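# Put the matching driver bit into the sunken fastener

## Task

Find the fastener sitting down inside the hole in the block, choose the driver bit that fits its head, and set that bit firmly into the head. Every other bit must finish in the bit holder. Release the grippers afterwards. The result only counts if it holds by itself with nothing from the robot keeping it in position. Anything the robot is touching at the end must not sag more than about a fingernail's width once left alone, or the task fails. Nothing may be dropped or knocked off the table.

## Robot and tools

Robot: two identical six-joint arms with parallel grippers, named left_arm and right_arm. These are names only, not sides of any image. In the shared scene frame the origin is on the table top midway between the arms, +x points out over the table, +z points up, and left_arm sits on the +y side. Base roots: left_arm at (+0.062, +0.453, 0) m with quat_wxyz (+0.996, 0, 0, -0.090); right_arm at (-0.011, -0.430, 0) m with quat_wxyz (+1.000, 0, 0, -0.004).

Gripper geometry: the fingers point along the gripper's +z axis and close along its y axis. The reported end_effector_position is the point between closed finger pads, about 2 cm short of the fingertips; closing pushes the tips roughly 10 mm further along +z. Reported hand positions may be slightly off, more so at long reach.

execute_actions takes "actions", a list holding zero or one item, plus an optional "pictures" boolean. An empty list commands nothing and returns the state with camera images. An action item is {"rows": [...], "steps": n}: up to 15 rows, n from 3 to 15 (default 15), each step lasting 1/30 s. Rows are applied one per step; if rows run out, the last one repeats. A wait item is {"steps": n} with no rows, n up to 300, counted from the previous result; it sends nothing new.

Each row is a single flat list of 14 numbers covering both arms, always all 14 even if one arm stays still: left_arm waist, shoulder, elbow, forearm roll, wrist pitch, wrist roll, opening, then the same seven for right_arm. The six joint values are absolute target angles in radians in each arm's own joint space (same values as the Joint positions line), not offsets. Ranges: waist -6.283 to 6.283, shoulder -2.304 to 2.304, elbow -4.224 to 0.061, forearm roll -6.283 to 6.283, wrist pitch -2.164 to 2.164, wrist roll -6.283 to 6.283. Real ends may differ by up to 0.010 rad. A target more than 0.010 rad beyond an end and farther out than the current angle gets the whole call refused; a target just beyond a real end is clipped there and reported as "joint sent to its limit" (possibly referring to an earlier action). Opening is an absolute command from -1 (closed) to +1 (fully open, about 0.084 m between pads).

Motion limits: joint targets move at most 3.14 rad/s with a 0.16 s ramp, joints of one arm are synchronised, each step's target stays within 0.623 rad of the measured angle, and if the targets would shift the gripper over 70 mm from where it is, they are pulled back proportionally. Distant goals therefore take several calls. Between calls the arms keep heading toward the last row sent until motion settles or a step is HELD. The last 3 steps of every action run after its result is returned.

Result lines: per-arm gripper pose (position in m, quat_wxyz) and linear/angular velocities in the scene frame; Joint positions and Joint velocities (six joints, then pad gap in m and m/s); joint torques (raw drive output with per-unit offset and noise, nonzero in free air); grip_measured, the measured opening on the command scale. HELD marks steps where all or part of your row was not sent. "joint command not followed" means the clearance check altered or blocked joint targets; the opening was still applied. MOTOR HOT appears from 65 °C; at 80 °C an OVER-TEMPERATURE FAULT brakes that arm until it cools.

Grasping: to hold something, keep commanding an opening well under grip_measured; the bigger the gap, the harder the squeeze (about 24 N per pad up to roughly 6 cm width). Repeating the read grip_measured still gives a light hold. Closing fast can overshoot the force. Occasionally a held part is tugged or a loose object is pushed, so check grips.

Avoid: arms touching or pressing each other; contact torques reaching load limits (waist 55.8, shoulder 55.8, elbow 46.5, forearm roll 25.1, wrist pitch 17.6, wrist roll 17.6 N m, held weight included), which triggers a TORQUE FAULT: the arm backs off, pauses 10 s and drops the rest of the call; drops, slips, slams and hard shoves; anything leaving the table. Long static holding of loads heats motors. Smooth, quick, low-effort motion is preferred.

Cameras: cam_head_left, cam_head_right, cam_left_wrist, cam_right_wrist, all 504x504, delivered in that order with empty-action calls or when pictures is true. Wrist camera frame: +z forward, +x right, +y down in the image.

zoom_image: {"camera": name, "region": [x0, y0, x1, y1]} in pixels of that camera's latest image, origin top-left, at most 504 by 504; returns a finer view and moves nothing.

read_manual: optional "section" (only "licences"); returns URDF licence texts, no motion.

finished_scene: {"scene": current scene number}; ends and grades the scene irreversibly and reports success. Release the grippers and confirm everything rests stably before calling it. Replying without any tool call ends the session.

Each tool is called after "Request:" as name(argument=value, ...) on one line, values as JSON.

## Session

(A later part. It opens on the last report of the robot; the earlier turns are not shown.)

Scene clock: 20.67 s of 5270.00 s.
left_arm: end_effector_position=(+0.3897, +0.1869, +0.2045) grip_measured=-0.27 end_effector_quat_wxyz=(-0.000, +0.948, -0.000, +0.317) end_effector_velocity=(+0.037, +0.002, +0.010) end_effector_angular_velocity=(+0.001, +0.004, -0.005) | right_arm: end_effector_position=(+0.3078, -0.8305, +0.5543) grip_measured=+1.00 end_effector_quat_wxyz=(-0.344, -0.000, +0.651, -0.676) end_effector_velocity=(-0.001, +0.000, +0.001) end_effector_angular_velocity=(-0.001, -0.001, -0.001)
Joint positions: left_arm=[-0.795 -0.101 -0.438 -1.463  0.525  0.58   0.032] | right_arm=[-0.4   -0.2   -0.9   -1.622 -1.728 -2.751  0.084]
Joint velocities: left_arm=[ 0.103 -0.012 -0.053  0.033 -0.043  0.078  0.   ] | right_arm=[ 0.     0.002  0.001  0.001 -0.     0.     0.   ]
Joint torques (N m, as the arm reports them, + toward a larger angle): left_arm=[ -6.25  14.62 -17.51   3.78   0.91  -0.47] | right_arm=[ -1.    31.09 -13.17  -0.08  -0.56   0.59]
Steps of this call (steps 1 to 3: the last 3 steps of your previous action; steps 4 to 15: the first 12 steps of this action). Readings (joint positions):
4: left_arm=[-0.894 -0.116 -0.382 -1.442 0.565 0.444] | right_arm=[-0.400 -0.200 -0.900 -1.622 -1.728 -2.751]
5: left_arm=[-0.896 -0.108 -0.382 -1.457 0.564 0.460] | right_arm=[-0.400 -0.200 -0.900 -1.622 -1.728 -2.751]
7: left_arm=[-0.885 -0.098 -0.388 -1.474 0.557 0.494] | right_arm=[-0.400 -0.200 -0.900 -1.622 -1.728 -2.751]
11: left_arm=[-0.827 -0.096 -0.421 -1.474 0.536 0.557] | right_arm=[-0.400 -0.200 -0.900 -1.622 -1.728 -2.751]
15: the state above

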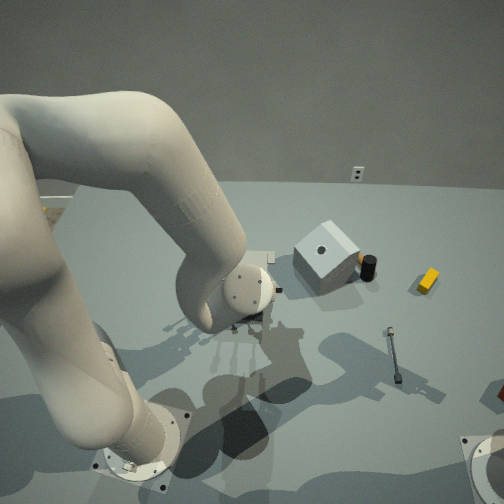

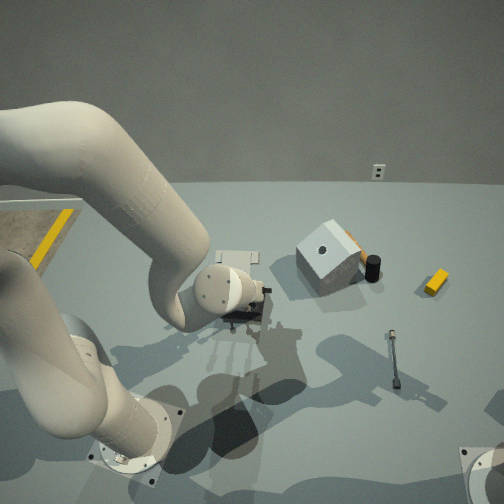

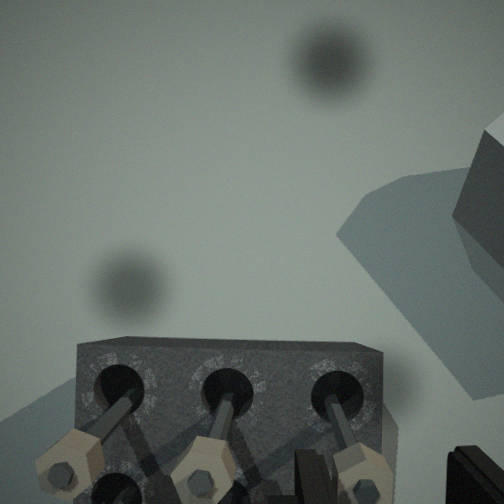

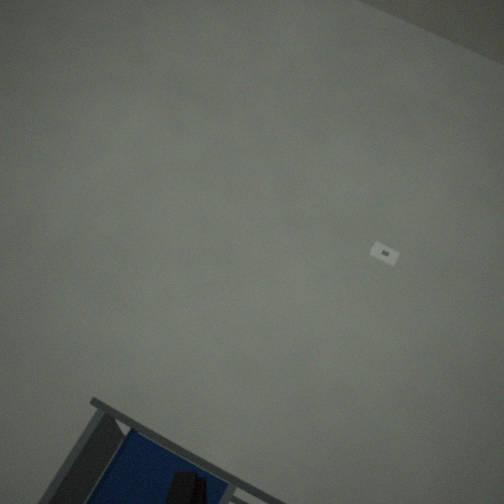

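Request:
execute_actions(actions=[{"rows":[[-0.7724,-0.1324,-0.4486,-1.4035,0.5202,0.5358,-0.25,-0.4,-0.2,-0.9,-1.622,-1.728,-2.751,1],[-0.7724,-0.1324,-0.4486,-1.4035,0.5202,0.5358,-0.25,-0.4,-0.2,-0.9,-1.622,-1.728,-2.751,1],[-0.76,-0.1636,-0.4546,-1.3479,0.5213,0.4852,-0.25,-0.4,-0.2,-0.9,-1.622,-1.728,-2.751,1],[-0.76,-0.1636,-0.4546,-1.3479,0.5213,0.4852,-0.25,-0.4,-0.2,-0.9,-1.622,-1.728,-2.751,1],[-0.7479,-0.1951,-0.4614,-1.293,0.5243,0.4354,-0.25,-0.4,-0.2,-0.9,-1.622,-1.728,-2.751,1],[-0.7479,-0.1951,-0.4614,-1.293,0.5243,0.4354,-0.25,-0.4,-0.2,-0.9,-1.622,-1.728,-2.751,1],[-0.7359,-0.2268,-0.469,-1.2389,0.529,0.3864,-0.25,-0.4,-0.2,-0.9,-1.622,-1.728,-2.751,1]],"steps":14}])

Request:
execute_actions(actions=[{"rows":[[-0.7359,-0.2268,-0.469,-1.2389,0.529,0.3864,-0.32,-0.4,-0.2,-0.9,-1.622,-1.728,-2.751,1],[-0.7359,-0.2268,-0.469,-1.2389,0.529,0.3864,-0.4,-0.4,-0.2,-0.9,-1.622,-1.728,-2.751,1],[-0.7359,-0.2268,-0.469,-1.2389,0.529,0.3864,-0.47,-0.4,-0.2,-0.9,-1.622,-1.728,-2.751,1],[-0.7359,-0.2268,-0.469,-1.2389,0.529,0.3864,-0.54,-0.4,-0.2,-0.9,-1.622,-1.728,-2.751,1],[-0.7359,-0.2268,-0.469,-1.2389,0.529,0.3864,-0.6,-0.4,-0.2,-0.9,-1.622,-1.728,-2.751,1],[-0.7359,-0.2268,-0.469,-1.2389,0.529,0.3864,-0.66,-0.4,-0.2,-0.9,-1.622,-1.728,-2.751,1],[-0.7359,-0.2268,-0.469,-1.2389,0.529,0.3864,-0.74,-0.4,-0.2,-0.9,-1.622,-1.728,-2.751,1],[-0.7359,-0.2268,-0.469,-1.2389,0.529,0.3864,-0.82,-0.4,-0.2,-0.9,-1.622,-1.728,-2.751,1],[-0.7359,-0.2268,-0.469,-1.2389,0.529,0.3864,-0.9,-0.4,-0.2,-0.9,-1.622,-1.728,-2.751,1]],"steps":12}])

Request:
execute_actions(actions=[{"rows":[[-0.7419,-0.2109,-0.4651,-1.2659,0.5264,0.4108,-0.9,-0.4,-0.2,-0.9,-1.622,-1.728,-2.751,1],[-0.7479,-0.1951,-0.4614,-1.293,0.5243,0.4354,-0.9,-0.4,-0.2,-0.9,-1.622,-1.728,-2.751,1],[-0.7539,-0.1793,-0.4579,-1.3204,0.5226,0.4602,-0.9,-0.4,-0.2,-0.9,-1.622,-1.728,-2.751,1],[-0.76,-0.1636,-0.4546,-1.3479,0.5213,0.4852,-0.9,-0.4,-0.2,-0.9,-1.622,-1.728,-2.751,1],[-0.7662,-0.148,-0.4515,-1.3756,0.5205,0.5104,-0.9,-0.4,-0.2,-0.9,-1.622,-1.728,-2.751,1],[-0.7724,-0.1324,-0.4486,-1.4035,0.5202,0.5358,-0.9,-0.4,-0.2,-0.9,-1.622,-1.728,-2.751,1],[-0.7787,-0.1169,-0.4459,-1.4316,0.5203,0.5615,-0.9,-0.4,-0.2,-0.9,-1.622,-1.728,-2.751,1],[-0.785,-0.1014,-0.4434,-1.4599,0.5209,0.5873,-0.9,-0.4,-0.2,-0.9,-1.622,-1.728,-2.751,1],[-0.7914,-0.086,-0.4411,-1.4884,0.5219,0.6133,-0.9,-0.4,-0.2,-0.9,-1.622,-1.728,-2.751,1],[-0.7978,-0.0707,-0.439,-1.517,0.5234,0.6396,-0.9,-0.4,-0.2,-0.9,-1.622,-1.728,-2.751,1],[-0.8043,-0.0554,-0.437,-1.5459,0.5253,0.6661,-0.9,-0.4,-0.2,-0.9,-1.622,-1.728,-2.751,1],[-0.8108,-0.0402,-0.4353,-1.5749,0.5277,0.6927,-0.9,-0.4,-0.2,-0.9,-1.622,-1.728,-2.751,1],[-0.8174,-0.0251,-0.4338,-1.6042,0.5306,0.7196,-0.9,-0.4,-0.2,-0.9,-1.622,-1.728,-2.751,1],[-0.8241,-0.01,-0.4325,-1.6336,0.5339,0.7467,-0.9,-0.4,-0.2,-0.9,-1.622,-1.728,-2.751,1],[-0.8308,0.005,-0.4313,-1.6632,0.5376,0.774,-0.9,-0.4,-0.2,-0.9,-1.622,-1.728,-2.751,1]],"steps":15}])

Request:
execute_actions(actions=[{"steps":12}], pictures=true)

Request:
zoom_image(camera="cam_left_wrist", region=[275,345,385,455])

Scene clock: 21.83 s of 5270.00 s.
left_arm: end_effector_position=(+0.4098, +0.1873, +0.1771) grip_measured=-0.27 end_effector_quat_wxyz=(-0.001, +0.948, -0.001, +0.317) end_effector_velocity=(+0.037, +0.002, -0.073) end_effector_angular_velocity=(+0.004, +0.010, -0.004) | right_arm: end_effector_position=(+0.3078, -0.8305, +0.5543) grip_measured=+1.00 end_effector_quat_wxyz=(-0.344, -0.000, +0.651, -0.676) end_effector_velocity=(+0.000, -0.000, +0.000) end_effector_angular_velocity=(-0.001, -0.000, +0.001)
Joint positions: left_arm=[-0.744 -0.205 -0.464 -1.278  0.526  0.423  0.032] | right_arm=[-0.4   -0.2   -0.9   -1.622 -1.728 -2.751  0.084]
Joint velocities: left_arm=[ 0.096 -0.255 -0.052  0.431  0.026 -0.388  0.   ] | right_arm=[ 0.     0.    -0.    -0.001  0.    -0.    -0.   ]
Joint torques (N m, as the arm reports them, + toward a larger angle): left_arm=[ -5.57  22.95 -18.54  -0.38   0.6    0.11] | right_arm=[ -1.69  32.12 -13.59   0.38  -0.49   0.6 ]
Steps of this call (steps 1 to 3: the last 3 steps of your previous action; steps 4 to 15: the robot went on to your last target; steps 16 to 24: nothing new was sent; steps 25 to 35: the first 11 steps of this action). Readings (joint positions):
25: left_arm=[-0.785 -0.101 -0.443 -1.460 0.521 0.587] | right_arm=[-0.400 -0.200 -0.900 -1.622 -1.728 -2.751]
26: left_arm=[-0.784 -0.103 -0.444 -1.457 0.521 0.584] | right_arm=[-0.400 -0.200 -0.900 -1.622 -1.728 -2.751]
28: left_arm=[-0.779 -0.116 -0.446 -1.433 0.521 0.562] | right_arm=[-0.400 -0.200 -0.900 -1.622 -1.728 -2.751]
32: left_arm=[-0.759 -0.166 -0.456 -1.344 0.523 0.482] | right_arm=[-0.400 -0.200 -0.900 -1.622 -1.728 -2.751]
35: the state above

Scene clock: 22.23 s of 5270.00 s.
left_arm: end_effector_position=(+0.4133, +0.1869, +0.1714) grip_measured=-0.65 end_effector_quat_wxyz=(+0.000, +0.948, -0.000, +0.317) end_effector_velocity=(+0.001, -0.001, +0.000) end_effector_angular_velocity=(-0.002, -0.003, -0.002) | right_arm: end_effector_position=(+0.3078, -0.8305, +0.5543) grip_measured=+1.00 end_effector_quat_wxyz=(-0.344, -0.000, +0.651, -0.676) end_effector_velocity=(-0.000, -0.000, -0.001) end_effector_angular_velocity=(+0.001, +0.000, -0.001)
Joint positions: left_arm=[-0.736 -0.226 -0.469 -1.24   0.529  0.387  0.016] | right_arm=[-0.4   -0.2   -0.9   -1.622 -1.728 -2.751  0.084]
Joint velocities: left_arm=[-0.001 -0.002 -0.001  0.007  0.002 -0.007  0.   ] | right_arm=[-0.    -0.001 -0.     0.002 -0.     0.     0.   ]
Joint torques (N m, as the arm reports them, + toward a larger angle): left_arm=[ -4.57  16.53 -17.84   4.83   0.85  -0.26] | right_arm=[ -1.76  30.6  -13.4    0.45  -0.48   0.71]
Steps of this call (steps 1 to 3: the last 3 steps of your previous action; steps 4 to 12: the first 9 steps of this action). Readings (joint positions):
4: left_arm=[-0.738 -0.221 -0.468 -1.248 0.528 0.395] | right_arm=[-0.400 -0.200 -0.900 -1.622 -1.728 -2.751]
5: left_arm=[-0.737 -0.223 -0.468 -1.246 0.529 0.393] | right_arm=[-0.400 -0.200 -0.900 -1.622 -1.728 -2.751]
7: left_arm=[-0.737 -0.225 -0.469 -1.243 0.529 0.390] | right_arm=[-0.400 -0.200 -0.900 -1.622 -1.728 -2.751]
11: left_arm=[-0.736 -0.226 -0.469 -1.240 0.529 0.387] | right_arm=[-0.400 -0.200 -0.900 -1.622 -1.728 -2.751]
12: the state above

Scene clock: 22.73 s of 5270.00 s.
left_arm: end_effector_position=(+0.3949, +0.1870, +0.2038) grip_measured=-0.65 end_effector_quat_wxyz=(-0.000, +0.948, -0.000, +0.318) end_effector_velocity=(-0.070, -0.002, +0.126) end_effector_angular_velocity=(-0.005, -0.009, +0.001) | right_arm: end_effector_position=(+0.3078, -0.8305, +0.5543) grip_measured=+1.00 end_effector_quat_wxyz=(-0.344, -0.000, +0.651, -0.676) end_effector_velocity=(+0.000, +0.000, +0.000) end_effector_angular_velocity=(-0.001, +0.000, +0.000)
Joint positions: left_arm=[-0.782 -0.109 -0.445 -1.446  0.522  0.574  0.016] | right_arm=[-0.4   -0.2   -0.9   -1.622 -1.728 -2.751  0.084]
Joint velocities: left_arm=[-0.182  0.446  0.07  -0.817  0.019  0.745 -0.   ] | right_arm=[ 0.    -0.    -0.    -0.001 -0.     0.     0.   ]
Joint torques (N m, as the arm reports them, + toward a larger angle): left_arm=[ -6.47  13.58 -20.22   3.11   1.05  -0.51] | right_arm=[ -0.98  31.23 -13.18   0.36  -0.45   0.63]
Steps of this call (steps 1 to 3: the last 3 steps of your previous action; steps 4 to 15: the first 12 steps of this action). Readings (joint positions):
4: left_arm=[-0.736 -0.226 -0.469 -1.239 0.529 0.387] | right_arm=[-0.400 -0.200 -0.900 -1.622 -1.728 -2.751]
5: left_arm=[-0.737 -0.225 -0.469 -1.241 0.529 0.389] | right_arm=[-0.400 -0.200 -0.900 -1.622 -1.728 -2.751]
7: left_arm=[-0.741 -0.215 -0.466 -1.261 0.527 0.407] | right_arm=[-0.400 -0.200 -0.900 -1.622 -1.728 -2.751]
11: left_arm=[-0.759 -0.168 -0.456 -1.342 0.522 0.480] | right_arm=[-0.400 -0.200 -0.900 -1.622 -1.728 -2.751]
15: the state above

Scene clock: 23.13 s of 5270.00 s.
left_arm: end_effector_position=(+0.3765, +0.1870, +0.2351) grip_measured=-0.65 end_effector_quat_wxyz=(-0.000, +0.948, -0.000, +0.318) end_effector_velocity=(-0.007, +0.001, +0.008) end_effector_angular_velocity=(+0.005, +0.003, -0.003) | right_arm: end_effector_position=(+0.3078, -0.8305, +0.5543) grip_measured=+1.00 end_effector_quat_wxyz=(-0.344, -0.000, +0.651, -0.676) end_effector_velocity=(+0.000, -0.000, +0.000) end_effector_angular_velocity=(-0.001, -0.000, +0.000)
Joint positions: left_arm=[-0.829  0.001 -0.432 -1.656  0.537  0.768  0.016] | right_arm=[-0.4   -0.2   -0.9   -1.622 -1.728 -2.751  0.084]
Joint velocities: left_arm=[-0.015  0.032  0.006 -0.066  0.008  0.063 -0.   ] | right_arm=[-0.    -0.    -0.    -0.001 -0.     0.     0.   ]
Joint torques (N m, as the arm reports them, + toward a larger angle): left_arm=[ -5.84  11.29 -21.91   5.24   0.57  -0.18] | right_arm=[ -0.73  31.11 -13.36  -0.12  -0.5    0.57]
Kept back: nothing.
Steps of this call (steps 1 to 3: the last 3 steps of your previous action; steps 4 to 12: the robot went on to your last target). Readings (joint positions):
1: left_arm=[-0.788 -0.095 -0.443 -1.473 0.523 0.600] | right_arm=[-0.400 -0.200 -0.900 -1.622 -1.728 -2.751]
2: left_arm=[-0.794 -0.080 -0.441 -1.501 0.524 0.625] | right_arm=[-0.400 -0.200 -0.900 -1.622 -1.728 -2.751]
4: left_arm=[-0.807 -0.050 -0.437 -1.558 0.528 0.677] | right_arm=[-0.400 -0.200 -0.900 -1.622 -1.728 -2.751]
8: left_arm=[-0.825 -0.008 -0.433 -1.637 0.535 0.749] | right_arm=[-0.400 -0.200 -0.900 -1.622 -1.728 -2.751]
12: the state above

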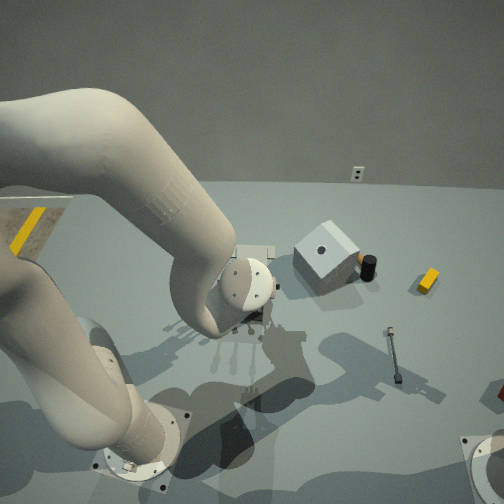

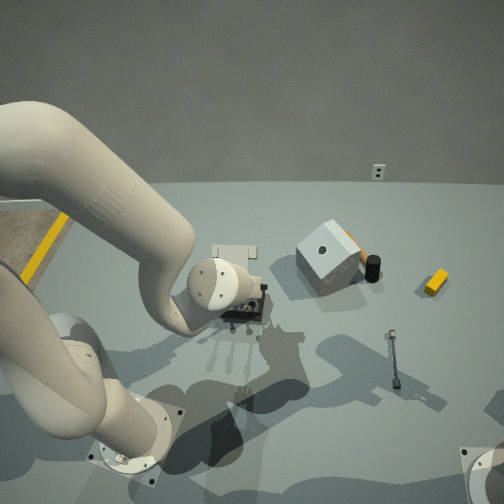

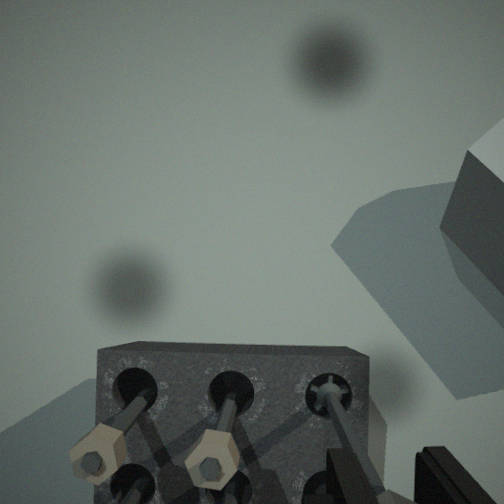

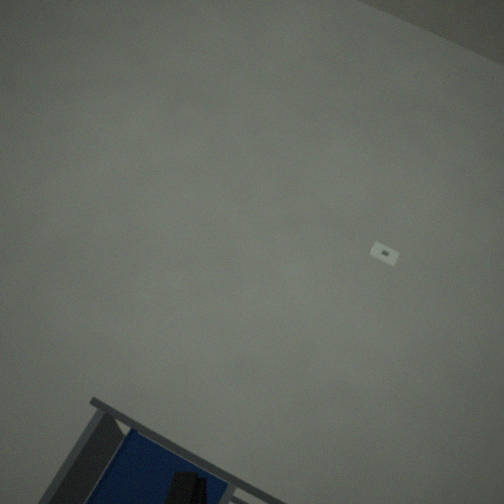

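Region (275, 345, 385, 455) of cam_left_wrist's 504x504 image, scaled by 4.582, with more detail than that image has.

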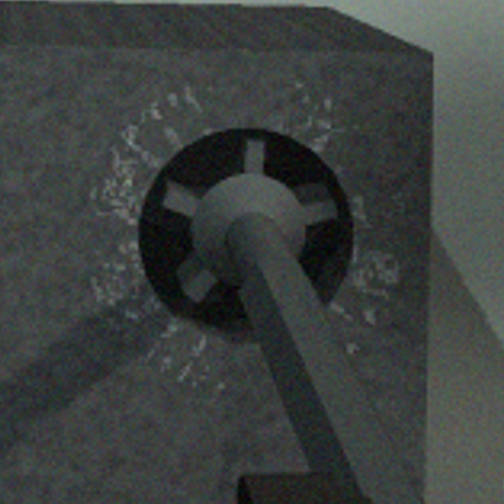

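Request:
execute_actions(actions=[{"rows":[[-0.8241,-0.01,-0.4325,-1.6336,0.5339,0.7467,-0.9,-0.4,-0.2,-0.9,-1.622,-1.728,-2.751,1],[-0.8174,-0.0251,-0.4338,-1.6042,0.5306,0.7196,-0.9,-0.4,-0.2,-0.9,-1.622,-1.728,-2.751,1],[-0.8108,-0.0402,-0.4353,-1.5749,0.5277,0.6927,-0.9,-0.4,-0.2,-0.9,-1.622,-1.728,-2.751,1],[-0.8043,-0.0554,-0.437,-1.5459,0.5253,0.6661,-0.9,-0.4,-0.2,-0.9,-1.622,-1.728,-2.751,1],[-0.7978,-0.0707,-0.439,-1.517,0.5234,0.6396,-0.9,-0.4,-0.2,-0.9,-1.622,-1.728,-2.751,1],[-0.7914,-0.086,-0.4411,-1.4884,0.5219,0.6133,-0.9,-0.4,-0.2,-0.9,-1.622,-1.728,-2.751,1],[-0.785,-0.1014,-0.4434,-1.4599,0.5209,0.5873,-0.9,-0.4,-0.2,-0.9,-1.622,-1.728,-2.751,1],[-0.7787,-0.1169,-0.4459,-1.4316,0.5203,0.5615,-0.9,-0.4,-0.2,-0.9,-1.622,-1.728,-2.751,1],[-0.7724,-0.1324,-0.4486,-1.4035,0.5202,0.5358,-0.9,-0.4,-0.2,-0.9,-1.622,-1.728,-2.751,1],[-0.7662,-0.148,-0.4515,-1.3756,0.5205,0.5104,-0.9,-0.4,-0.2,-0.9,-1.622,-1.728,-2.751,1],[-0.76,-0.1636,-0.4546,-1.3479,0.5213,0.4852,-0.9,-0.4,-0.2,-0.9,-1.622,-1.728,-2.751,1],[-0.7539,-0.1793,-0.4579,-1.3204,0.5226,0.4602,-0.9,-0.4,-0.2,-0.9,-1.622,-1.728,-2.751,1],[-0.7479,-0.1951,-0.4614,-1.293,0.5243,0.4354,-0.9,-0.4,-0.2,-0.9,-1.622,-1.728,-2.751,1],[-0.7419,-0.2109,-0.4651,-1.2659,0.5264,0.4108,-0.9,-0.4,-0.2,-0.9,-1.622,-1.728,-2.751,1],[-0.7368,-0.2244,-0.4684,-1.243,0.5286,0.39,-0.9,-0.4,-0.2,-0.9,-1.622,-1.728,-2.751,1]],"steps":15}])

Request:
execute_actions(actions=[{"rows":[[-0.7368,-0.2244,-0.4684,-1.243,0.5286,0.39,-0.9,-0.4,-0.2,-0.9,-1.622,-1.728,-2.751,1]],"steps":8}])

Request:
execute_actions(actions=[{"rows":[[-0.7368,-0.2244,-0.4684,-1.243,0.5286,0.39,-0.7,-0.4,-0.2,-0.9,-1.622,-1.728,-2.751,1],[-0.7368,-0.2244,-0.4684,-1.243,0.5286,0.39,-0.6,-0.4,-0.2,-0.9,-1.622,-1.728,-2.751,1],[-0.7368,-0.2244,-0.4684,-1.243,0.5286,0.39,-0.5,-0.4,-0.2,-0.9,-1.622,-1.728,-2.751,1],[-0.7368,-0.2244,-0.4684,-1.243,0.5286,0.39,-0.35,-0.4,-0.2,-0.9,-1.622,-1.728,-2.751,1],[-0.7368,-0.2244,-0.4684,-1.243,0.5286,0.39,-0.25,-0.4,-0.2,-0.9,-1.622,-1.728,-2.751,1],[-0.7479,-0.1951,-0.4614,-1.293,0.5243,0.4354,-0.25,-0.4,-0.2,-0.9,-1.622,-1.728,-2.751,1],[-0.76,-0.1636,-0.4546,-1.3479,0.5213,0.4852,-0.25,-0.4,-0.2,-0.9,-1.622,-1.728,-2.751,1],[-0.7724,-0.1324,-0.4486,-1.4035,0.5202,0.5358,-0.25,-0.4,-0.2,-0.9,-1.622,-1.728,-2.751,1],[-0.785,-0.1014,-0.4434,-1.4599,0.5209,0.5873,-0.25,-0.4,-0.2,-0.9,-1.622,-1.728,-2.751,1],[-0.7978,-0.0707,-0.439,-1.517,0.5234,0.6396,-0.25,-0.4,-0.2,-0.9,-1.622,-1.728,-2.751,1]],"steps":15}])

Request:
execute_actions(actions=[{"rows":[[-0.78,-0.056,-0.424,-1.5,0.518,0.6,-0.25,-0.4,-0.2,-0.9,-1.622,-1.728,-2.751,1],[-0.762,-0.041,-0.409,-1.48,0.512,0.56,-0.25,-0.4,-0.2,-0.9,-1.622,-1.728,-2.751,1],[-0.744,-0.028,-0.394,-1.455,0.506,0.52,-0.25,-0.4,-0.2,-0.9,-1.622,-1.728,-2.751,1],[-0.726,-0.017,-0.379,-1.43,0.5,0.48,-0.25,-0.4,-0.2,-0.9,-1.622,-1.728,-2.751,1],[-0.71,-0.006,-0.364,-1.41,0.494,0.44,-0.25,-0.4,-0.2,-0.9,-1.622,-1.728,-2.751,1],[-0.6938,0.0054,-0.349,-1.3869,0.4884,0.4023,-0.25,-0.4,-0.2,-0.9,-1.622,-1.728,-2.751,1],[-0.6938,0.0054,-0.349,-1.3869,0.4884,0.4023,-0.25,-0.4,-0.2,-0.9,-1.622,-1.728,-2.751,1],[-0.6871,-0.0121,-0.3515,-1.3531,0.4889,0.3709,-0.25,-0.4,-0.2,-0.9,-1.622,-1.728,-2.751,1]],"steps":15}])

Request:
execute_actions(actions=[{"steps":6}], pictures=true)

Scene clock: 24.77 s of 5270.00 s.
left_arm: end_effector_position=(+0.3948, +0.1871, +0.2039) grip_measured=-0.65 end_effector_quat_wxyz=(-0.001, +0.948, -0.000, +0.318) end_effector_velocity=(+0.071, +0.001, -0.126) end_effector_angular_velocity=(+0.008, +0.005, -0.002) | right_arm: end_effector_position=(+0.3078, -0.8305, +0.5543) grip_measured=+1.00 end_effector_quat_wxyz=(-0.344, -0.000, +0.651, -0.676) end_effector_velocity=(+0.000, -0.000, -0.001) end_effector_angular_velocity=(+0.001, +0.002, +0.000)
Joint positions: left_arm=[-0.782 -0.109 -0.445 -1.447  0.522  0.576  0.016] | right_arm=[-0.4   -0.2   -0.9   -1.622 -1.728 -2.751  0.084]
Joint velocities: left_arm=[ 0.182 -0.45  -0.073  0.821 -0.015 -0.746  0.   ] | right_arm=[-0.    -0.002 -0.    -0.     0.001 -0.    -0.   ]
Joint torques (N m, as the arm reports them, + toward a larger angle): left_arm=[ -4.43  11.44 -19.45   4.21   0.54   0.04] | right_arm=[ -0.49  31.83 -13.18   0.34  -0.46   0.72]
Steps of this call (steps 1 to 30: the robot went on to your last target; steps 31 to 37: nothing new was sent; steps 38 to 49: the first 12 steps of this action). Readings (joint positions):
38: left_arm=[-0.831 0.005 -0.431 -1.663 0.538 0.774] | right_arm=[-0.400 -0.200 -0.900 -1.622 -1.728 -2.751]
39: left_arm=[-0.830 0.004 -0.431 -1.661 0.537 0.771] | right_arm=[-0.400 -0.200 -0.900 -1.622 -1.728 -2.751]
41: left_arm=[-0.826 -0.006 -0.433 -1.640 0.535 0.752] | right_arm=[-0.400 -0.200 -0.900 -1.622 -1.728 -2.751]
45: left_arm=[-0.806 -0.052 -0.437 -1.554 0.527 0.674] | right_arm=[-0.400 -0.200 -0.900 -1.622 -1.728 -2.751]
49: the state above

Scene clock: 25.03 s of 5270.00 s.
left_arm: end_effector_position=(+0.4109, +0.1872, +0.1754) grip_measured=-0.65 end_effector_quat_wxyz=(-0.001, +0.948, -0.000, +0.317) end_effector_velocity=(+0.022, -0.002, -0.037) end_effector_angular_velocity=(-0.014, -0.001, +0.000) | right_arm: end_effector_position=(+0.3078, -0.8305, +0.5543) grip_measured=+1.00 end_effector_quat_wxyz=(-0.344, -0.000, +0.651, -0.676) end_effector_velocity=(-0.000, +0.000, +0.001) end_effector_angular_velocity=(-0.001, -0.001, -0.000)
Joint positions: left_arm=[-0.742 -0.211 -0.465 -1.267  0.527  0.412  0.016] | right_arm=[-0.4   -0.2   -0.9   -1.622 -1.728 -2.751  0.084]
Joint velocities: left_arm=[ 0.053 -0.136 -0.032  0.249  0.015 -0.232  0.   ] | right_arm=[ 0.     0.001 -0.     0.    -0.001 -0.    -0.   ]
Joint torques (N m, as the arm reports them, + toward a larger angle): left_arm=[ -4.23  19.67 -19.72   0.92   0.73   0.02] | right_arm=[ -0.82  31.29 -13.17   0.29  -0.52   0.61]
Steps of this call (steps 1 to 3: the last 3 steps of your previous action; steps 4 to 8: the first 5 steps of this action). Readings (joint positions):
4: left_arm=[-0.758 -0.170 -0.457 -1.337 0.524 0.476] | right_arm=[-0.400 -0.200 -0.900 -1.622 -1.728 -2.751]
5: left_arm=[-0.752 -0.185 -0.460 -1.312 0.525 0.453] | right_arm=[-0.400 -0.200 -0.900 -1.622 -1.728 -2.751]
7: left_arm=[-0.744 -0.206 -0.464 -1.277 0.527 0.421] | right_arm=[-0.400 -0.200 -0.900 -1.622 -1.728 -2.751]
8: the state above

Scene clock: 25.53 s of 5270.00 s.
left_arm: end_effector_position=(+0.4012, +0.1870, +0.1935) grip_measured=-0.27 end_effector_quat_wxyz=(-0.001, +0.948, -0.000, +0.318) end_effector_velocity=(-0.098, -0.007, +0.193) end_effector_angular_velocity=(-0.029, -0.029, +0.017) | right_arm: end_effector_position=(+0.3078, -0.8305, +0.5543) grip_measured=+1.00 end_effector_quat_wxyz=(-0.344, -0.000, +0.651, -0.676) end_effector_velocity=(-0.000, +0.000, +0.001) end_effector_angular_velocity=(-0.001, -0.001, -0.000)
Joint positions: left_arm=[-0.767 -0.148 -0.453 -1.378  0.523  0.513  0.032] | right_arm=[-0.4   -0.2   -0.9   -1.622 -1.728 -2.751  0.084]
Joint velocities: left_arm=[-0.263  0.668  0.113 -1.17  -0.009  1.045  0.   ] | right_arm=[-0.     0.001 -0.    -0.    -0.    -0.     0.   ]
Joint torques (N m, as the arm reports them, + toward a larger angle): left_arm=[ -6.04  16.2  -17.5    3.86   0.74  -0.33] | right_arm=[ -0.47  31.51 -13.1    0.27  -0.53   0.65]
Steps of this call (steps 1 to 3: the last 3 steps of your previous action; steps 4 to 15: the first 12 steps of this action). Readings (joint positions):
4: left_arm=[-0.738 -0.221 -0.468 -1.249 0.528 0.395] | right_arm=[-0.400 -0.200 -0.900 -1.622 -1.728 -2.751]
5: left_arm=[-0.738 -0.222 -0.468 -1.247 0.528 0.394] | right_arm=[-0.400 -0.200 -0.900 -1.622 -1.728 -2.751]
7: left_arm=[-0.737 -0.223 -0.468 -1.245 0.529 0.392] | right_arm=[-0.400 -0.200 -0.900 -1.622 -1.728 -2.751]
11: left_arm=[-0.740 -0.217 -0.466 -1.256 0.528 0.403] | right_arm=[-0.400 -0.200 -0.900 -1.622 -1.728 -2.751]
15: the state above

Scene clock: 26.03 s of 5270.00 s.
left_arm: end_effector_position=(+0.3945, +0.2293, +0.2089) grip_measured=-0.27 end_effector_quat_wxyz=(+0.028, +0.944, +0.085, +0.316) end_effector_velocity=(+0.008, +0.048, -0.027) end_effector_angular_velocity=(-0.118, +0.016, +0.163) | right_arm: end_effector_position=(+0.3078, -0.8305, +0.5543) grip_measured=+1.00 end_effector_quat_wxyz=(-0.344, -0.000, +0.651, -0.676) end_effector_velocity=(-0.000, -0.000, +0.000) end_effector_angular_velocity=(-0.000, +0.001, +0.000)
Joint positions: left_arm=[-0.699 -0.013 -0.359 -1.378  0.492  0.406  0.032] | right_arm=[-0.4   -0.2   -0.9   -1.622 -1.728 -2.751  0.084]
Joint velocities: left_arm=[ 0.131 -0.003  0.084  0.271 -0.038 -0.375 -0.   ] | right_arm=[-0.     0.     0.    -0.001  0.    -0.    -0.   ]
Joint torques (N m, as the arm reports them, + toward a larger angle): left_arm=[-11.74  11.59 -21.88   2.24   1.13  -0.24] | right_arm=[ -0.56  31.58 -13.29   0.19  -0.53   0.72]
Steps of this call (steps 1 to 3: the last 3 steps of your previous action; steps 4 to 15: the first 12 steps of this action). Readings (joint positions):
4: left_arm=[-0.790 -0.088 -0.443 -1.483 0.523 0.608] | right_arm=[-0.400 -0.200 -0.900 -1.622 -1.728 -2.751]
5: left_arm=[-0.792 -0.082 -0.441 -1.492 0.523 0.614] | right_arm=[-0.400 -0.200 -0.900 -1.622 -1.728 -2.751]
7: left_arm=[-0.782 -0.067 -0.430 -1.492 0.519 0.599] | right_arm=[-0.400 -0.200 -0.900 -1.622 -1.728 -2.751]
11: left_arm=[-0.735 -0.026 -0.386 -1.439 0.503 0.497] | right_arm=[-0.400 -0.200 -0.900 -1.622 -1.728 -2.751]
15: the state above

Scene clock: 26.23 s of 5270.00 s.
left_arm: end_effector_position=(+0.3952, +0.2328, +0.2071) grip_measured=-0.27 end_effector_quat_wxyz=(+0.031, +0.944, +0.093, +0.316) end_effector_velocity=(+0.001, +0.005, -0.002) end_effector_angular_velocity=(-0.018, +0.000, +0.022) | right_arm: end_effector_position=(+0.3078, -0.8305, +0.5543) grip_measured=+1.00 end_effector_quat_wxyz=(-0.344, -0.000, +0.651, -0.676) end_effector_velocity=(+0.000, -0.000, +0.000) end_effector_angular_velocity=(-0.001, -0.000, +0.001)
Joint positions: left_arm=[-0.689 -0.013 -0.353 -1.356  0.489  0.375  0.032] | right_arm=[-0.4   -0.2   -0.9   -1.622 -1.728 -2.751  0.084]
Joint velocities: left_arm=[ 0.014  0.003  0.01   0.03  -0.004 -0.046 -0.   ] | right_arm=[-0.     0.    -0.    -0.002  0.001  0.     0.   ]
Joint torques (N m, as the arm reports them, + toward a larger angle): left_arm=[ -3.55  13.63 -20.64   3.88   0.81  -0.06] | right_arm=[ -0.8   31.21 -13.57  -0.14  -0.39   0.69]
Kept back: nothing.
Steps of this call (steps 1 to 3: the last 3 steps of your previous action; steps 4 to 6: the robot went on to your last target). Readings (joint positions):
1: left_arm=[-0.696 -0.013 -0.357 -1.370 0.491 0.395] | right_arm=[-0.400 -0.200 -0.900 -1.622 -1.728 -2.751]
2: left_arm=[-0.693 -0.013 -0.355 -1.365 0.491 0.388] | right_arm=[-0.400 -0.200 -0.900 -1.622 -1.728 -2.751]
4: left_arm=[-0.690 -0.013 -0.354 -1.359 0.490 0.379] | right_arm=[-0.400 -0.200 -0.900 -1.622 -1.728 -2.751]
6: the state above

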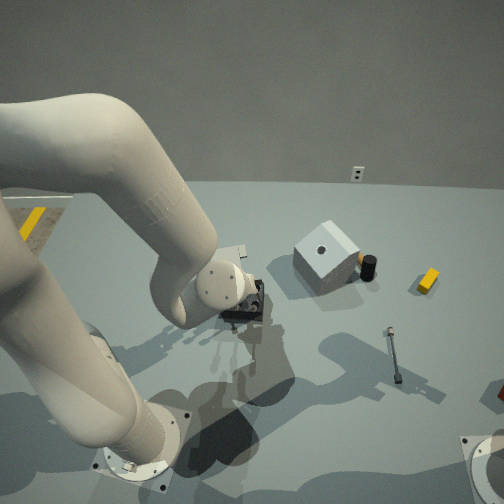

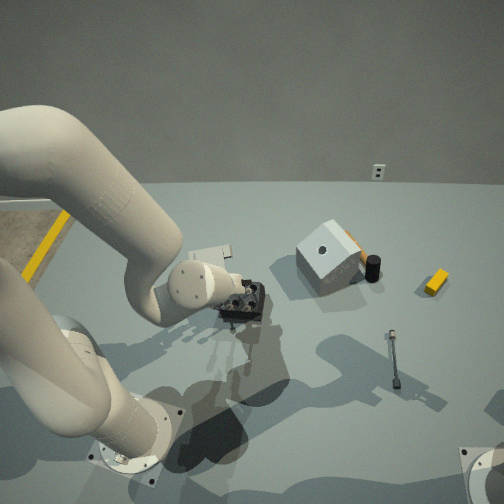

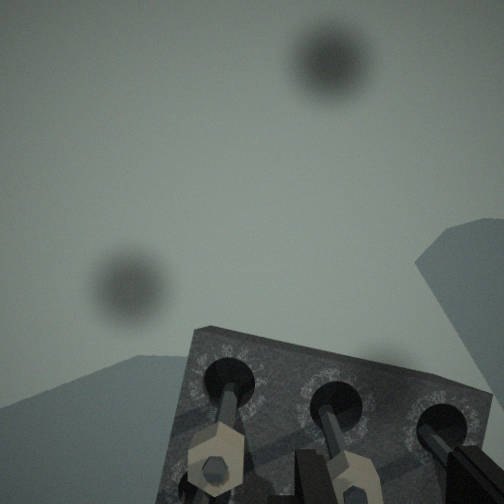

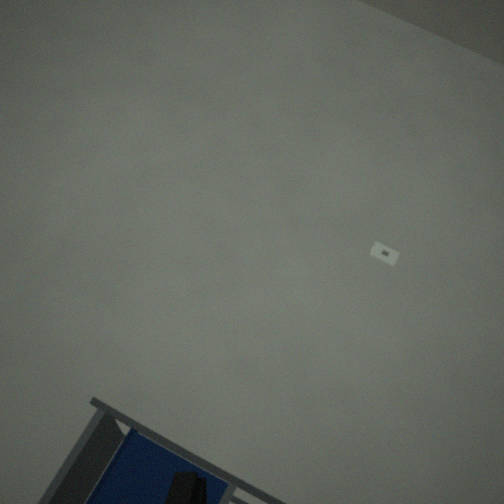

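Request:
execute_actions(actions=[{"rows":[[-0.672,-0.0473,-0.3572,-1.2868,0.4917,0.3095,-0.25,-0.4,-0.2,-0.9,-1.622,-1.728,-2.751,1],[-0.671,-0.0473,-0.3572,-1.2868,0.4917,0.3095,-0.25,-0.4,-0.2,-0.9,-1.622,-1.728,-2.751,1],[-0.6582,-0.0828,-0.3638,-1.2224,0.497,0.25,-0.25,-0.4,-0.2,-0.9,-1.622,-1.728,-2.751,1],[-0.6582,-0.0828,-0.3638,-1.2224,0.497,0.25,-0.25,-0.4,-0.2,-0.9,-1.622,-1.728,-2.751,1],[-0.6457,-0.1185,-0.3713,-1.1598,0.5046,0.1925,-0.25,-0.4,-0.2,-0.9,-1.622,-1.728,-2.751,1],[-0.6457,-0.1185,-0.3713,-1.1598,0.5046,0.1925,-0.25,-0.4,-0.2,-0.9,-1.622,-1.728,-2.751,1],[-0.6345,-0.1545,-0.3796,-1.0992,0.5146,0.1369,-0.25,-0.4,-0.2,-0.9,-1.622,-1.728,-2.751,1]],"steps":14}])

Request:
execute_actions(actions=[{"rows":[[-0.6345,-0.1545,-0.3796,-1.0992,0.5146,0.1369,-0.32,-0.4,-0.2,-0.9,-1.622,-1.728,-2.751,1],[-0.6345,-0.1545,-0.3796,-1.0992,0.5146,0.1369,-0.4,-0.4,-0.2,-0.9,-1.622,-1.728,-2.751,1],[-0.635,-0.1545,-0.3796,-1.0992,0.5146,0.1369,-0.47,-0.4,-0.2,-0.9,-1.622,-1.728,-2.751,1],[-0.6355,-0.1545,-0.3796,-1.0992,0.5146,0.1369,-0.54,-0.4,-0.2,-0.9,-1.622,-1.728,-2.751,1],[-0.636,-0.1545,-0.3796,-1.0992,0.5146,0.1369,-0.6,-0.4,-0.2,-0.9,-1.622,-1.728,-2.751,1],[-0.6365,-0.1545,-0.3796,-1.0992,0.5146,0.1369,-0.66,-0.4,-0.2,-0.9,-1.622,-1.728,-2.751,1],[-0.6365,-0.1545,-0.3796,-1.0992,0.5146,0.1369,-0.74,-0.4,-0.2,-0.9,-1.622,-1.728,-2.751,1],[-0.6365,-0.1545,-0.3796,-1.0992,0.5146,0.1369,-0.82,-0.4,-0.2,-0.9,-1.622,-1.728,-2.751,1],[-0.6365,-0.1545,-0.3796,-1.0992,0.5146,0.1369,-0.9,-0.4,-0.2,-0.9,-1.622,-1.728,-2.751,1]],"steps":12}])

Request:
execute_actions(actions=[{"rows":[[-0.6426,-0.1365,-0.3753,-1.1293,0.5093,0.1645,-0.9,-0.4,-0.2,-0.9,-1.622,-1.728,-2.751,1],[-0.6487,-0.1185,-0.3713,-1.1598,0.5046,0.1925,-0.9,-0.4,-0.2,-0.9,-1.622,-1.728,-2.751,1],[-0.6549,-0.1007,-0.3675,-1.1909,0.5005,0.221,-0.9,-0.4,-0.2,-0.9,-1.622,-1.728,-2.751,1],[-0.6612,-0.0828,-0.3638,-1.2224,0.497,0.25,-0.9,-0.4,-0.2,-0.9,-1.622,-1.728,-2.751,1],[-0.6676,-0.0651,-0.3604,-1.2543,0.4941,0.2795,-0.9,-0.4,-0.2,-0.9,-1.622,-1.728,-2.751,1],[-0.674,-0.0473,-0.3572,-1.2868,0.4917,0.3095,-0.9,-0.4,-0.2,-0.9,-1.622,-1.728,-2.751,1],[-0.6805,-0.0297,-0.3543,-1.3196,0.49,0.34,-0.9,-0.4,-0.2,-0.9,-1.622,-1.728,-2.751,1],[-0.6871,-0.0121,-0.3515,-1.3531,0.4889,0.3709,-0.9,-0.4,-0.2,-0.9,-1.622,-1.728,-2.751,1],[-0.6938,0.0054,-0.349,-1.3869,0.4884,0.4023,-0.9,-0.4,-0.2,-0.9,-1.622,-1.728,-2.751,1],[-0.7005,0.0229,-0.3466,-1.4212,0.4884,0.4342,-0.9,-0.4,-0.2,-0.9,-1.622,-1.728,-2.751,1],[-0.7073,0.0403,-0.3445,-1.4561,0.4891,0.4666,-0.9,-0.4,-0.2,-0.9,-1.622,-1.728,-2.751,1],[-0.7142,0.0577,-0.3426,-1.4914,0.4904,0.4995,-0.9,-0.4,-0.2,-0.9,-1.622,-1.728,-2.751,1],[-0.7211,0.075,-0.3409,-1.5272,0.4922,0.5328,-0.9,-0.4,-0.2,-0.9,-1.622,-1.728,-2.751,1],[-0.7281,0.0922,-0.3394,-1.5634,0.4947,0.5667,-0.9,-0.4,-0.2,-0.9,-1.622,-1.728,-2.751,1],[-0.7352,0.1094,-0.3382,-1.6002,0.4977,0.601,-0.9,-0.4,-0.2,-0.9,-1.622,-1.728,-2.751,1]],"steps":15}])

Request:
execute_actions(actions=[{"steps":12}], pictures=true)

Request:
zoom_image(camera="cam_left_wrist", region=[275,345,385,455])

Scene clock: 27.23 s of 5270.00 s.
left_arm: end_effector_position=(+0.4122, +0.2346, +0.1786) grip_measured=-0.27 end_effector_quat_wxyz=(+0.030, +0.944, +0.095, +0.316) end_effector_velocity=(+0.038, +0.001, -0.076) end_effector_angular_velocity=(+0.001, +0.009, -0.007) | right_arm: end_effector_position=(+0.3078, -0.8305, +0.5543) grip_measured=+1.00 end_effector_quat_wxyz=(-0.344, -0.000, +0.651, -0.676) end_effector_velocity=(-0.000, +0.000, +0.000) end_effector_angular_velocity=(+0.001, -0.001, -0.001)
Joint positions: left_arm=[-0.643 -0.129 -0.374 -1.145  0.508  0.18   0.032] | right_arm=[-0.4   -0.2   -0.9   -1.622 -1.728 -2.751  0.084]
Joint velocities: left_arm=[ 0.101 -0.301 -0.06   0.507  0.067 -0.463  0.   ] | right_arm=[ 0.001  0.    -0.     0.002 -0.     0.    -0.   ]
Joint torques (N m, as the arm reports them, + toward a larger angle): left_arm=[ -7.69  22.96 -19.77  -2.26   0.32   0.32] | right_arm=[ -1.05  31.37 -13.08   0.18  -0.54   0.66]
Steps of this call (steps 1 to 19: the robot went on to your last target; steps 20 to 30: the first 11 steps of this action). Readings (joint positions):
20: left_arm=[-0.687 -0.012 -0.352 -1.353 0.489 0.371] | right_arm=[-0.400 -0.200 -0.900 -1.622 -1.728 -2.751]
21: left_arm=[-0.686 -0.013 -0.352 -1.350 0.489 0.368] | right_arm=[-0.400 -0.200 -0.900 -1.622 -1.728 -2.751]
23: left_arm=[-0.680 -0.028 -0.354 -1.323 0.490 0.342] | right_arm=[-0.400 -0.200 -0.900 -1.622 -1.728 -2.751]
27: left_arm=[-0.658 -0.085 -0.365 -1.221 0.499 0.249] | right_arm=[-0.400 -0.200 -0.900 -1.622 -1.728 -2.751]
30: the state above

Scene clock: 27.63 s of 5270.00 s.
left_arm: end_effector_position=(+0.4155, +0.2336, +0.1727) grip_measured=-0.62 end_effector_quat_wxyz=(+0.032, +0.943, +0.095, +0.316) end_effector_velocity=(+0.000, -0.002, -0.000) end_effector_angular_velocity=(-0.000, -0.002, -0.006) | right_arm: end_effector_position=(+0.3078, -0.8305, +0.5543) grip_measured=+1.00 end_effector_quat_wxyz=(-0.344, -0.000, +0.651, -0.676) end_effector_velocity=(-0.000, -0.000, +0.001) end_effector_angular_velocity=(-0.001, -0.001, +0.000)
Joint positions: left_arm=[-0.636 -0.154 -0.38  -1.1    0.515  0.138  0.017] | right_arm=[-0.4   -0.2   -0.9   -1.622 -1.728 -2.751  0.084]
Joint velocities: left_arm=[-0.003 -0.004 -0.001  0.008  0.003 -0.006  0.   ] | right_arm=[-0.     0.001 -0.    -0.     0.     0.    -0.   ]
Joint torques (N m, as the arm reports them, + toward a larger angle): left_arm=[ -4.35  16.14 -17.6    4.25   0.78  -0.2 ] | right_arm=[ -0.22  31.18 -13.5    0.36  -0.48   0.62]
Steps of this call (steps 1 to 3: the last 3 steps of your previous action; steps 4 to 12: the first 9 steps of this action). Readings (joint positions):
4: left_arm=[-0.637 -0.148 -0.378 -1.110 0.513 0.147] | right_arm=[-0.400 -0.200 -0.900 -1.622 -1.728 -2.751]
5: left_arm=[-0.636 -0.150 -0.379 -1.107 0.514 0.144] | right_arm=[-0.400 -0.200 -0.900 -1.622 -1.728 -2.751]
7: left_arm=[-0.635 -0.152 -0.379 -1.103 0.514 0.141] | right_arm=[-0.400 -0.200 -0.900 -1.622 -1.728 -2.751]
11: left_arm=[-0.636 -0.154 -0.380 -1.100 0.515 0.138] | right_arm=[-0.400 -0.200 -0.900 -1.622 -1.728 -2.751]
12: the state above

Scene clock: 28.13 s of 5270.00 s.
left_arm: end_effector_position=(+0.3972, +0.2335, +0.2047) grip_measured=-0.62 end_effector_quat_wxyz=(+0.031, +0.943, +0.095, +0.316) end_effector_velocity=(-0.068, -0.001, +0.126) end_effector_angular_velocity=(-0.006, -0.013, +0.003) | right_arm: end_effector_position=(+0.3078, -0.8305, +0.5543) grip_measured=+1.00 end_effector_quat_wxyz=(-0.344, -0.000, +0.651, -0.676) end_effector_velocity=(+0.000, -0.000, -0.001) end_effector_angular_velocity=(+0.000, +0.002, +0.001)
Joint positions: left_arm=[-0.683 -0.023 -0.354 -1.334  0.491  0.353  0.017] | right_arm=[-0.4   -0.2   -0.9   -1.622 -1.728 -2.751  0.084]
Joint velocities: left_arm=[-0.187  0.504  0.077 -0.958 -0.031  0.885 -0.   ] | right_arm=[-0.    -0.001  0.    -0.001  0.    -0.     0.   ]
Joint torques (N m, as the arm reports them, + toward a larger angle): left_arm=[ -3.83   5.97 -19.76   3.61   0.81  -0.13] | right_arm=[ -0.78  31.53 -13.25   0.25  -0.54   0.6 ]
Steps of this call (steps 1 to 3: the last 3 steps of your previous action; steps 4 to 15: the first 12 steps of this action). Readings (joint positions):
4: left_arm=[-0.636 -0.154 -0.380 -1.100 0.515 0.137] | right_arm=[-0.400 -0.200 -0.900 -1.622 -1.728 -2.751]
5: left_arm=[-0.637 -0.153 -0.379 -1.102 0.514 0.140] | right_arm=[-0.400 -0.200 -0.900 -1.622 -1.728 -2.751]
7: left_arm=[-0.641 -0.141 -0.376 -1.123 0.511 0.159] | right_arm=[-0.400 -0.200 -0.900 -1.622 -1.728 -2.751]
11: left_arm=[-0.659 -0.088 -0.365 -1.214 0.499 0.242] | right_arm=[-0.400 -0.200 -0.900 -1.622 -1.728 -2.751]
15: the state above

Scene clock: 28.53 s of 5270.00 s.
left_arm: end_effector_position=(+0.3787, +0.2335, +0.2363) grip_measured=-0.62 end_effector_quat_wxyz=(+0.032, +0.943, +0.094, +0.316) end_effector_velocity=(-0.007, +0.001, +0.008) end_effector_angular_velocity=(+0.004, +0.005, -0.004) | right_arm: end_effector_position=(+0.3078, -0.8305, +0.5543) grip_measured=+1.00 end_effector_quat_wxyz=(-0.344, -0.000, +0.651, -0.676) end_effector_velocity=(-0.000, +0.000, +0.001) end_effector_angular_velocity=(-0.001, -0.000, -0.000)
Joint positions: left_arm=[-0.733  0.105 -0.339 -1.591  0.497  0.593  0.017] | right_arm=[-0.4   -0.2   -0.9   -1.622 -1.728 -2.751  0.084]
Joint velocities: left_arm=[-0.017  0.038  0.005 -0.085  0.005  0.083  0.   ] | right_arm=[-0.     0.    -0.    -0.    -0.001 -0.    -0.   ]
Joint torques (N m, as the arm reports them, + toward a larger angle): left_arm=[ -6.05   9.37 -22.5    3.29   0.5    0.01] | right_arm=[ -0.97  31.47 -13.52  -0.12  -0.57   0.68]
Kept back: nothing.
Steps of this call (steps 1 to 3: the last 3 steps of your previous action; steps 4 to 12: the robot went on to your last target). Readings (joint positions):
1: left_arm=[-0.690 -0.006 -0.351 -1.366 0.491 0.383] | right_arm=[-0.400 -0.200 -0.900 -1.622 -1.728 -2.751]
2: left_arm=[-0.696 0.011 -0.349 -1.400 0.490 0.414] | right_arm=[-0.400 -0.200 -0.900 -1.622 -1.728 -2.751]
4: left_arm=[-0.709 0.045 -0.345 -1.467 0.492 0.477] | right_arm=[-0.400 -0.200 -0.900 -1.622 -1.728 -2.751]
8: left_arm=[-0.729 0.093 -0.340 -1.566 0.496 0.568] | right_arm=[-0.400 -0.200 -0.900 -1.622 -1.728 -2.751]
12: the state above

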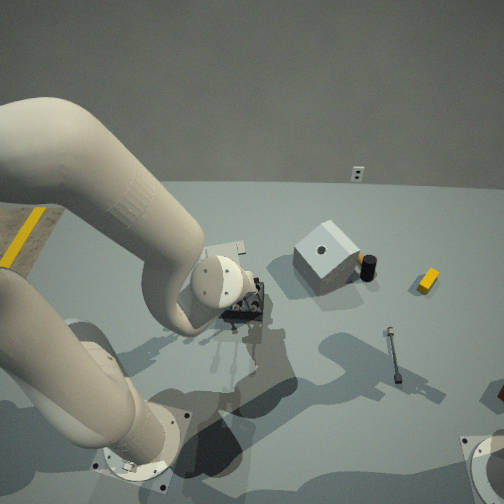

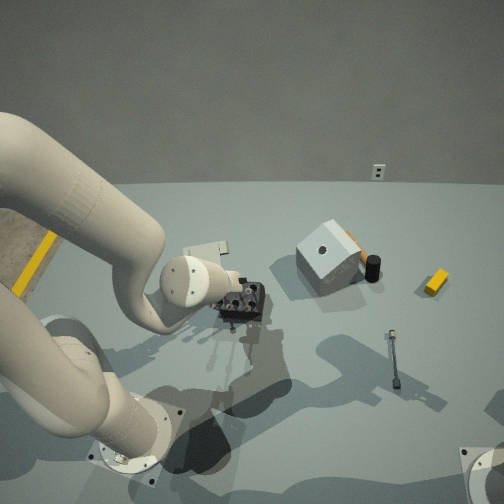

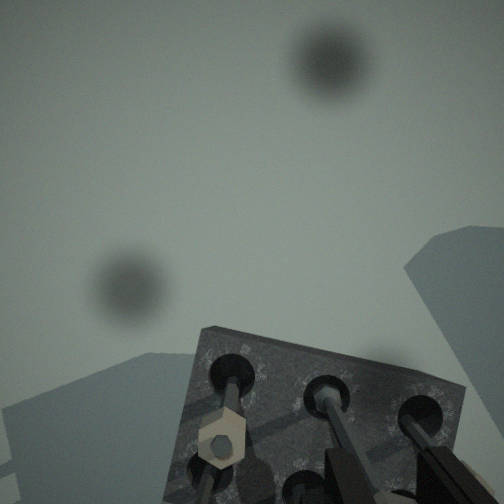

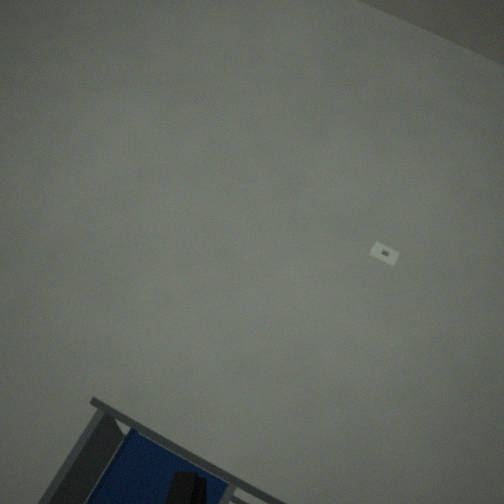

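Region (275, 345, 385, 455) of cam_left_wrist's 504x504 image, scaled by 4.582, with more detail than that image has.

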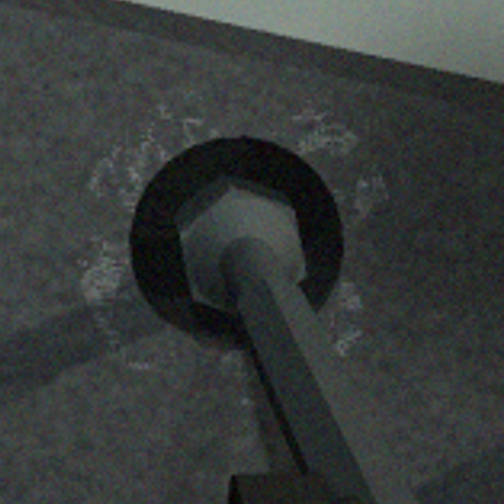

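Request:
zoom_image(camera="cam_left_wrist", region=[298,368,358,428])

Region (298, 368, 358, 428) of cam_left_wrist's 504x504 image, scaled by 8.400, with more detail than that image has.

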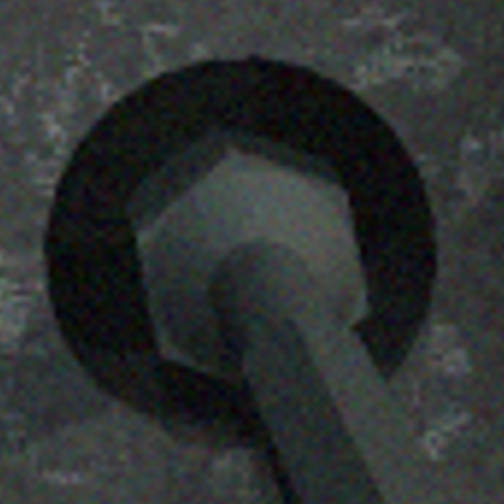

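Request:
zoom_image(camera="cam_left_wrist", region=[304,378,430,504])

Region (304, 378, 430, 504) of cam_left_wrist's 504x504 image, scaled by 4.000, with more detail than that image has.

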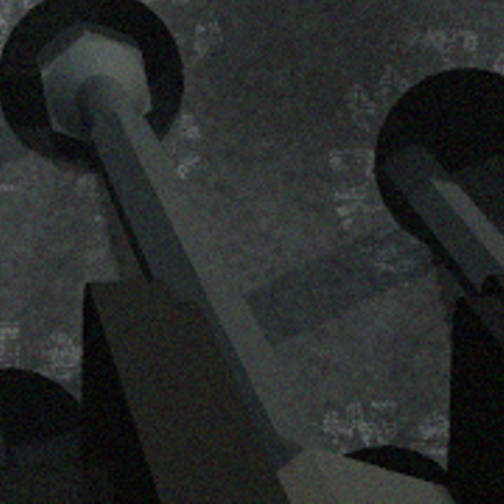

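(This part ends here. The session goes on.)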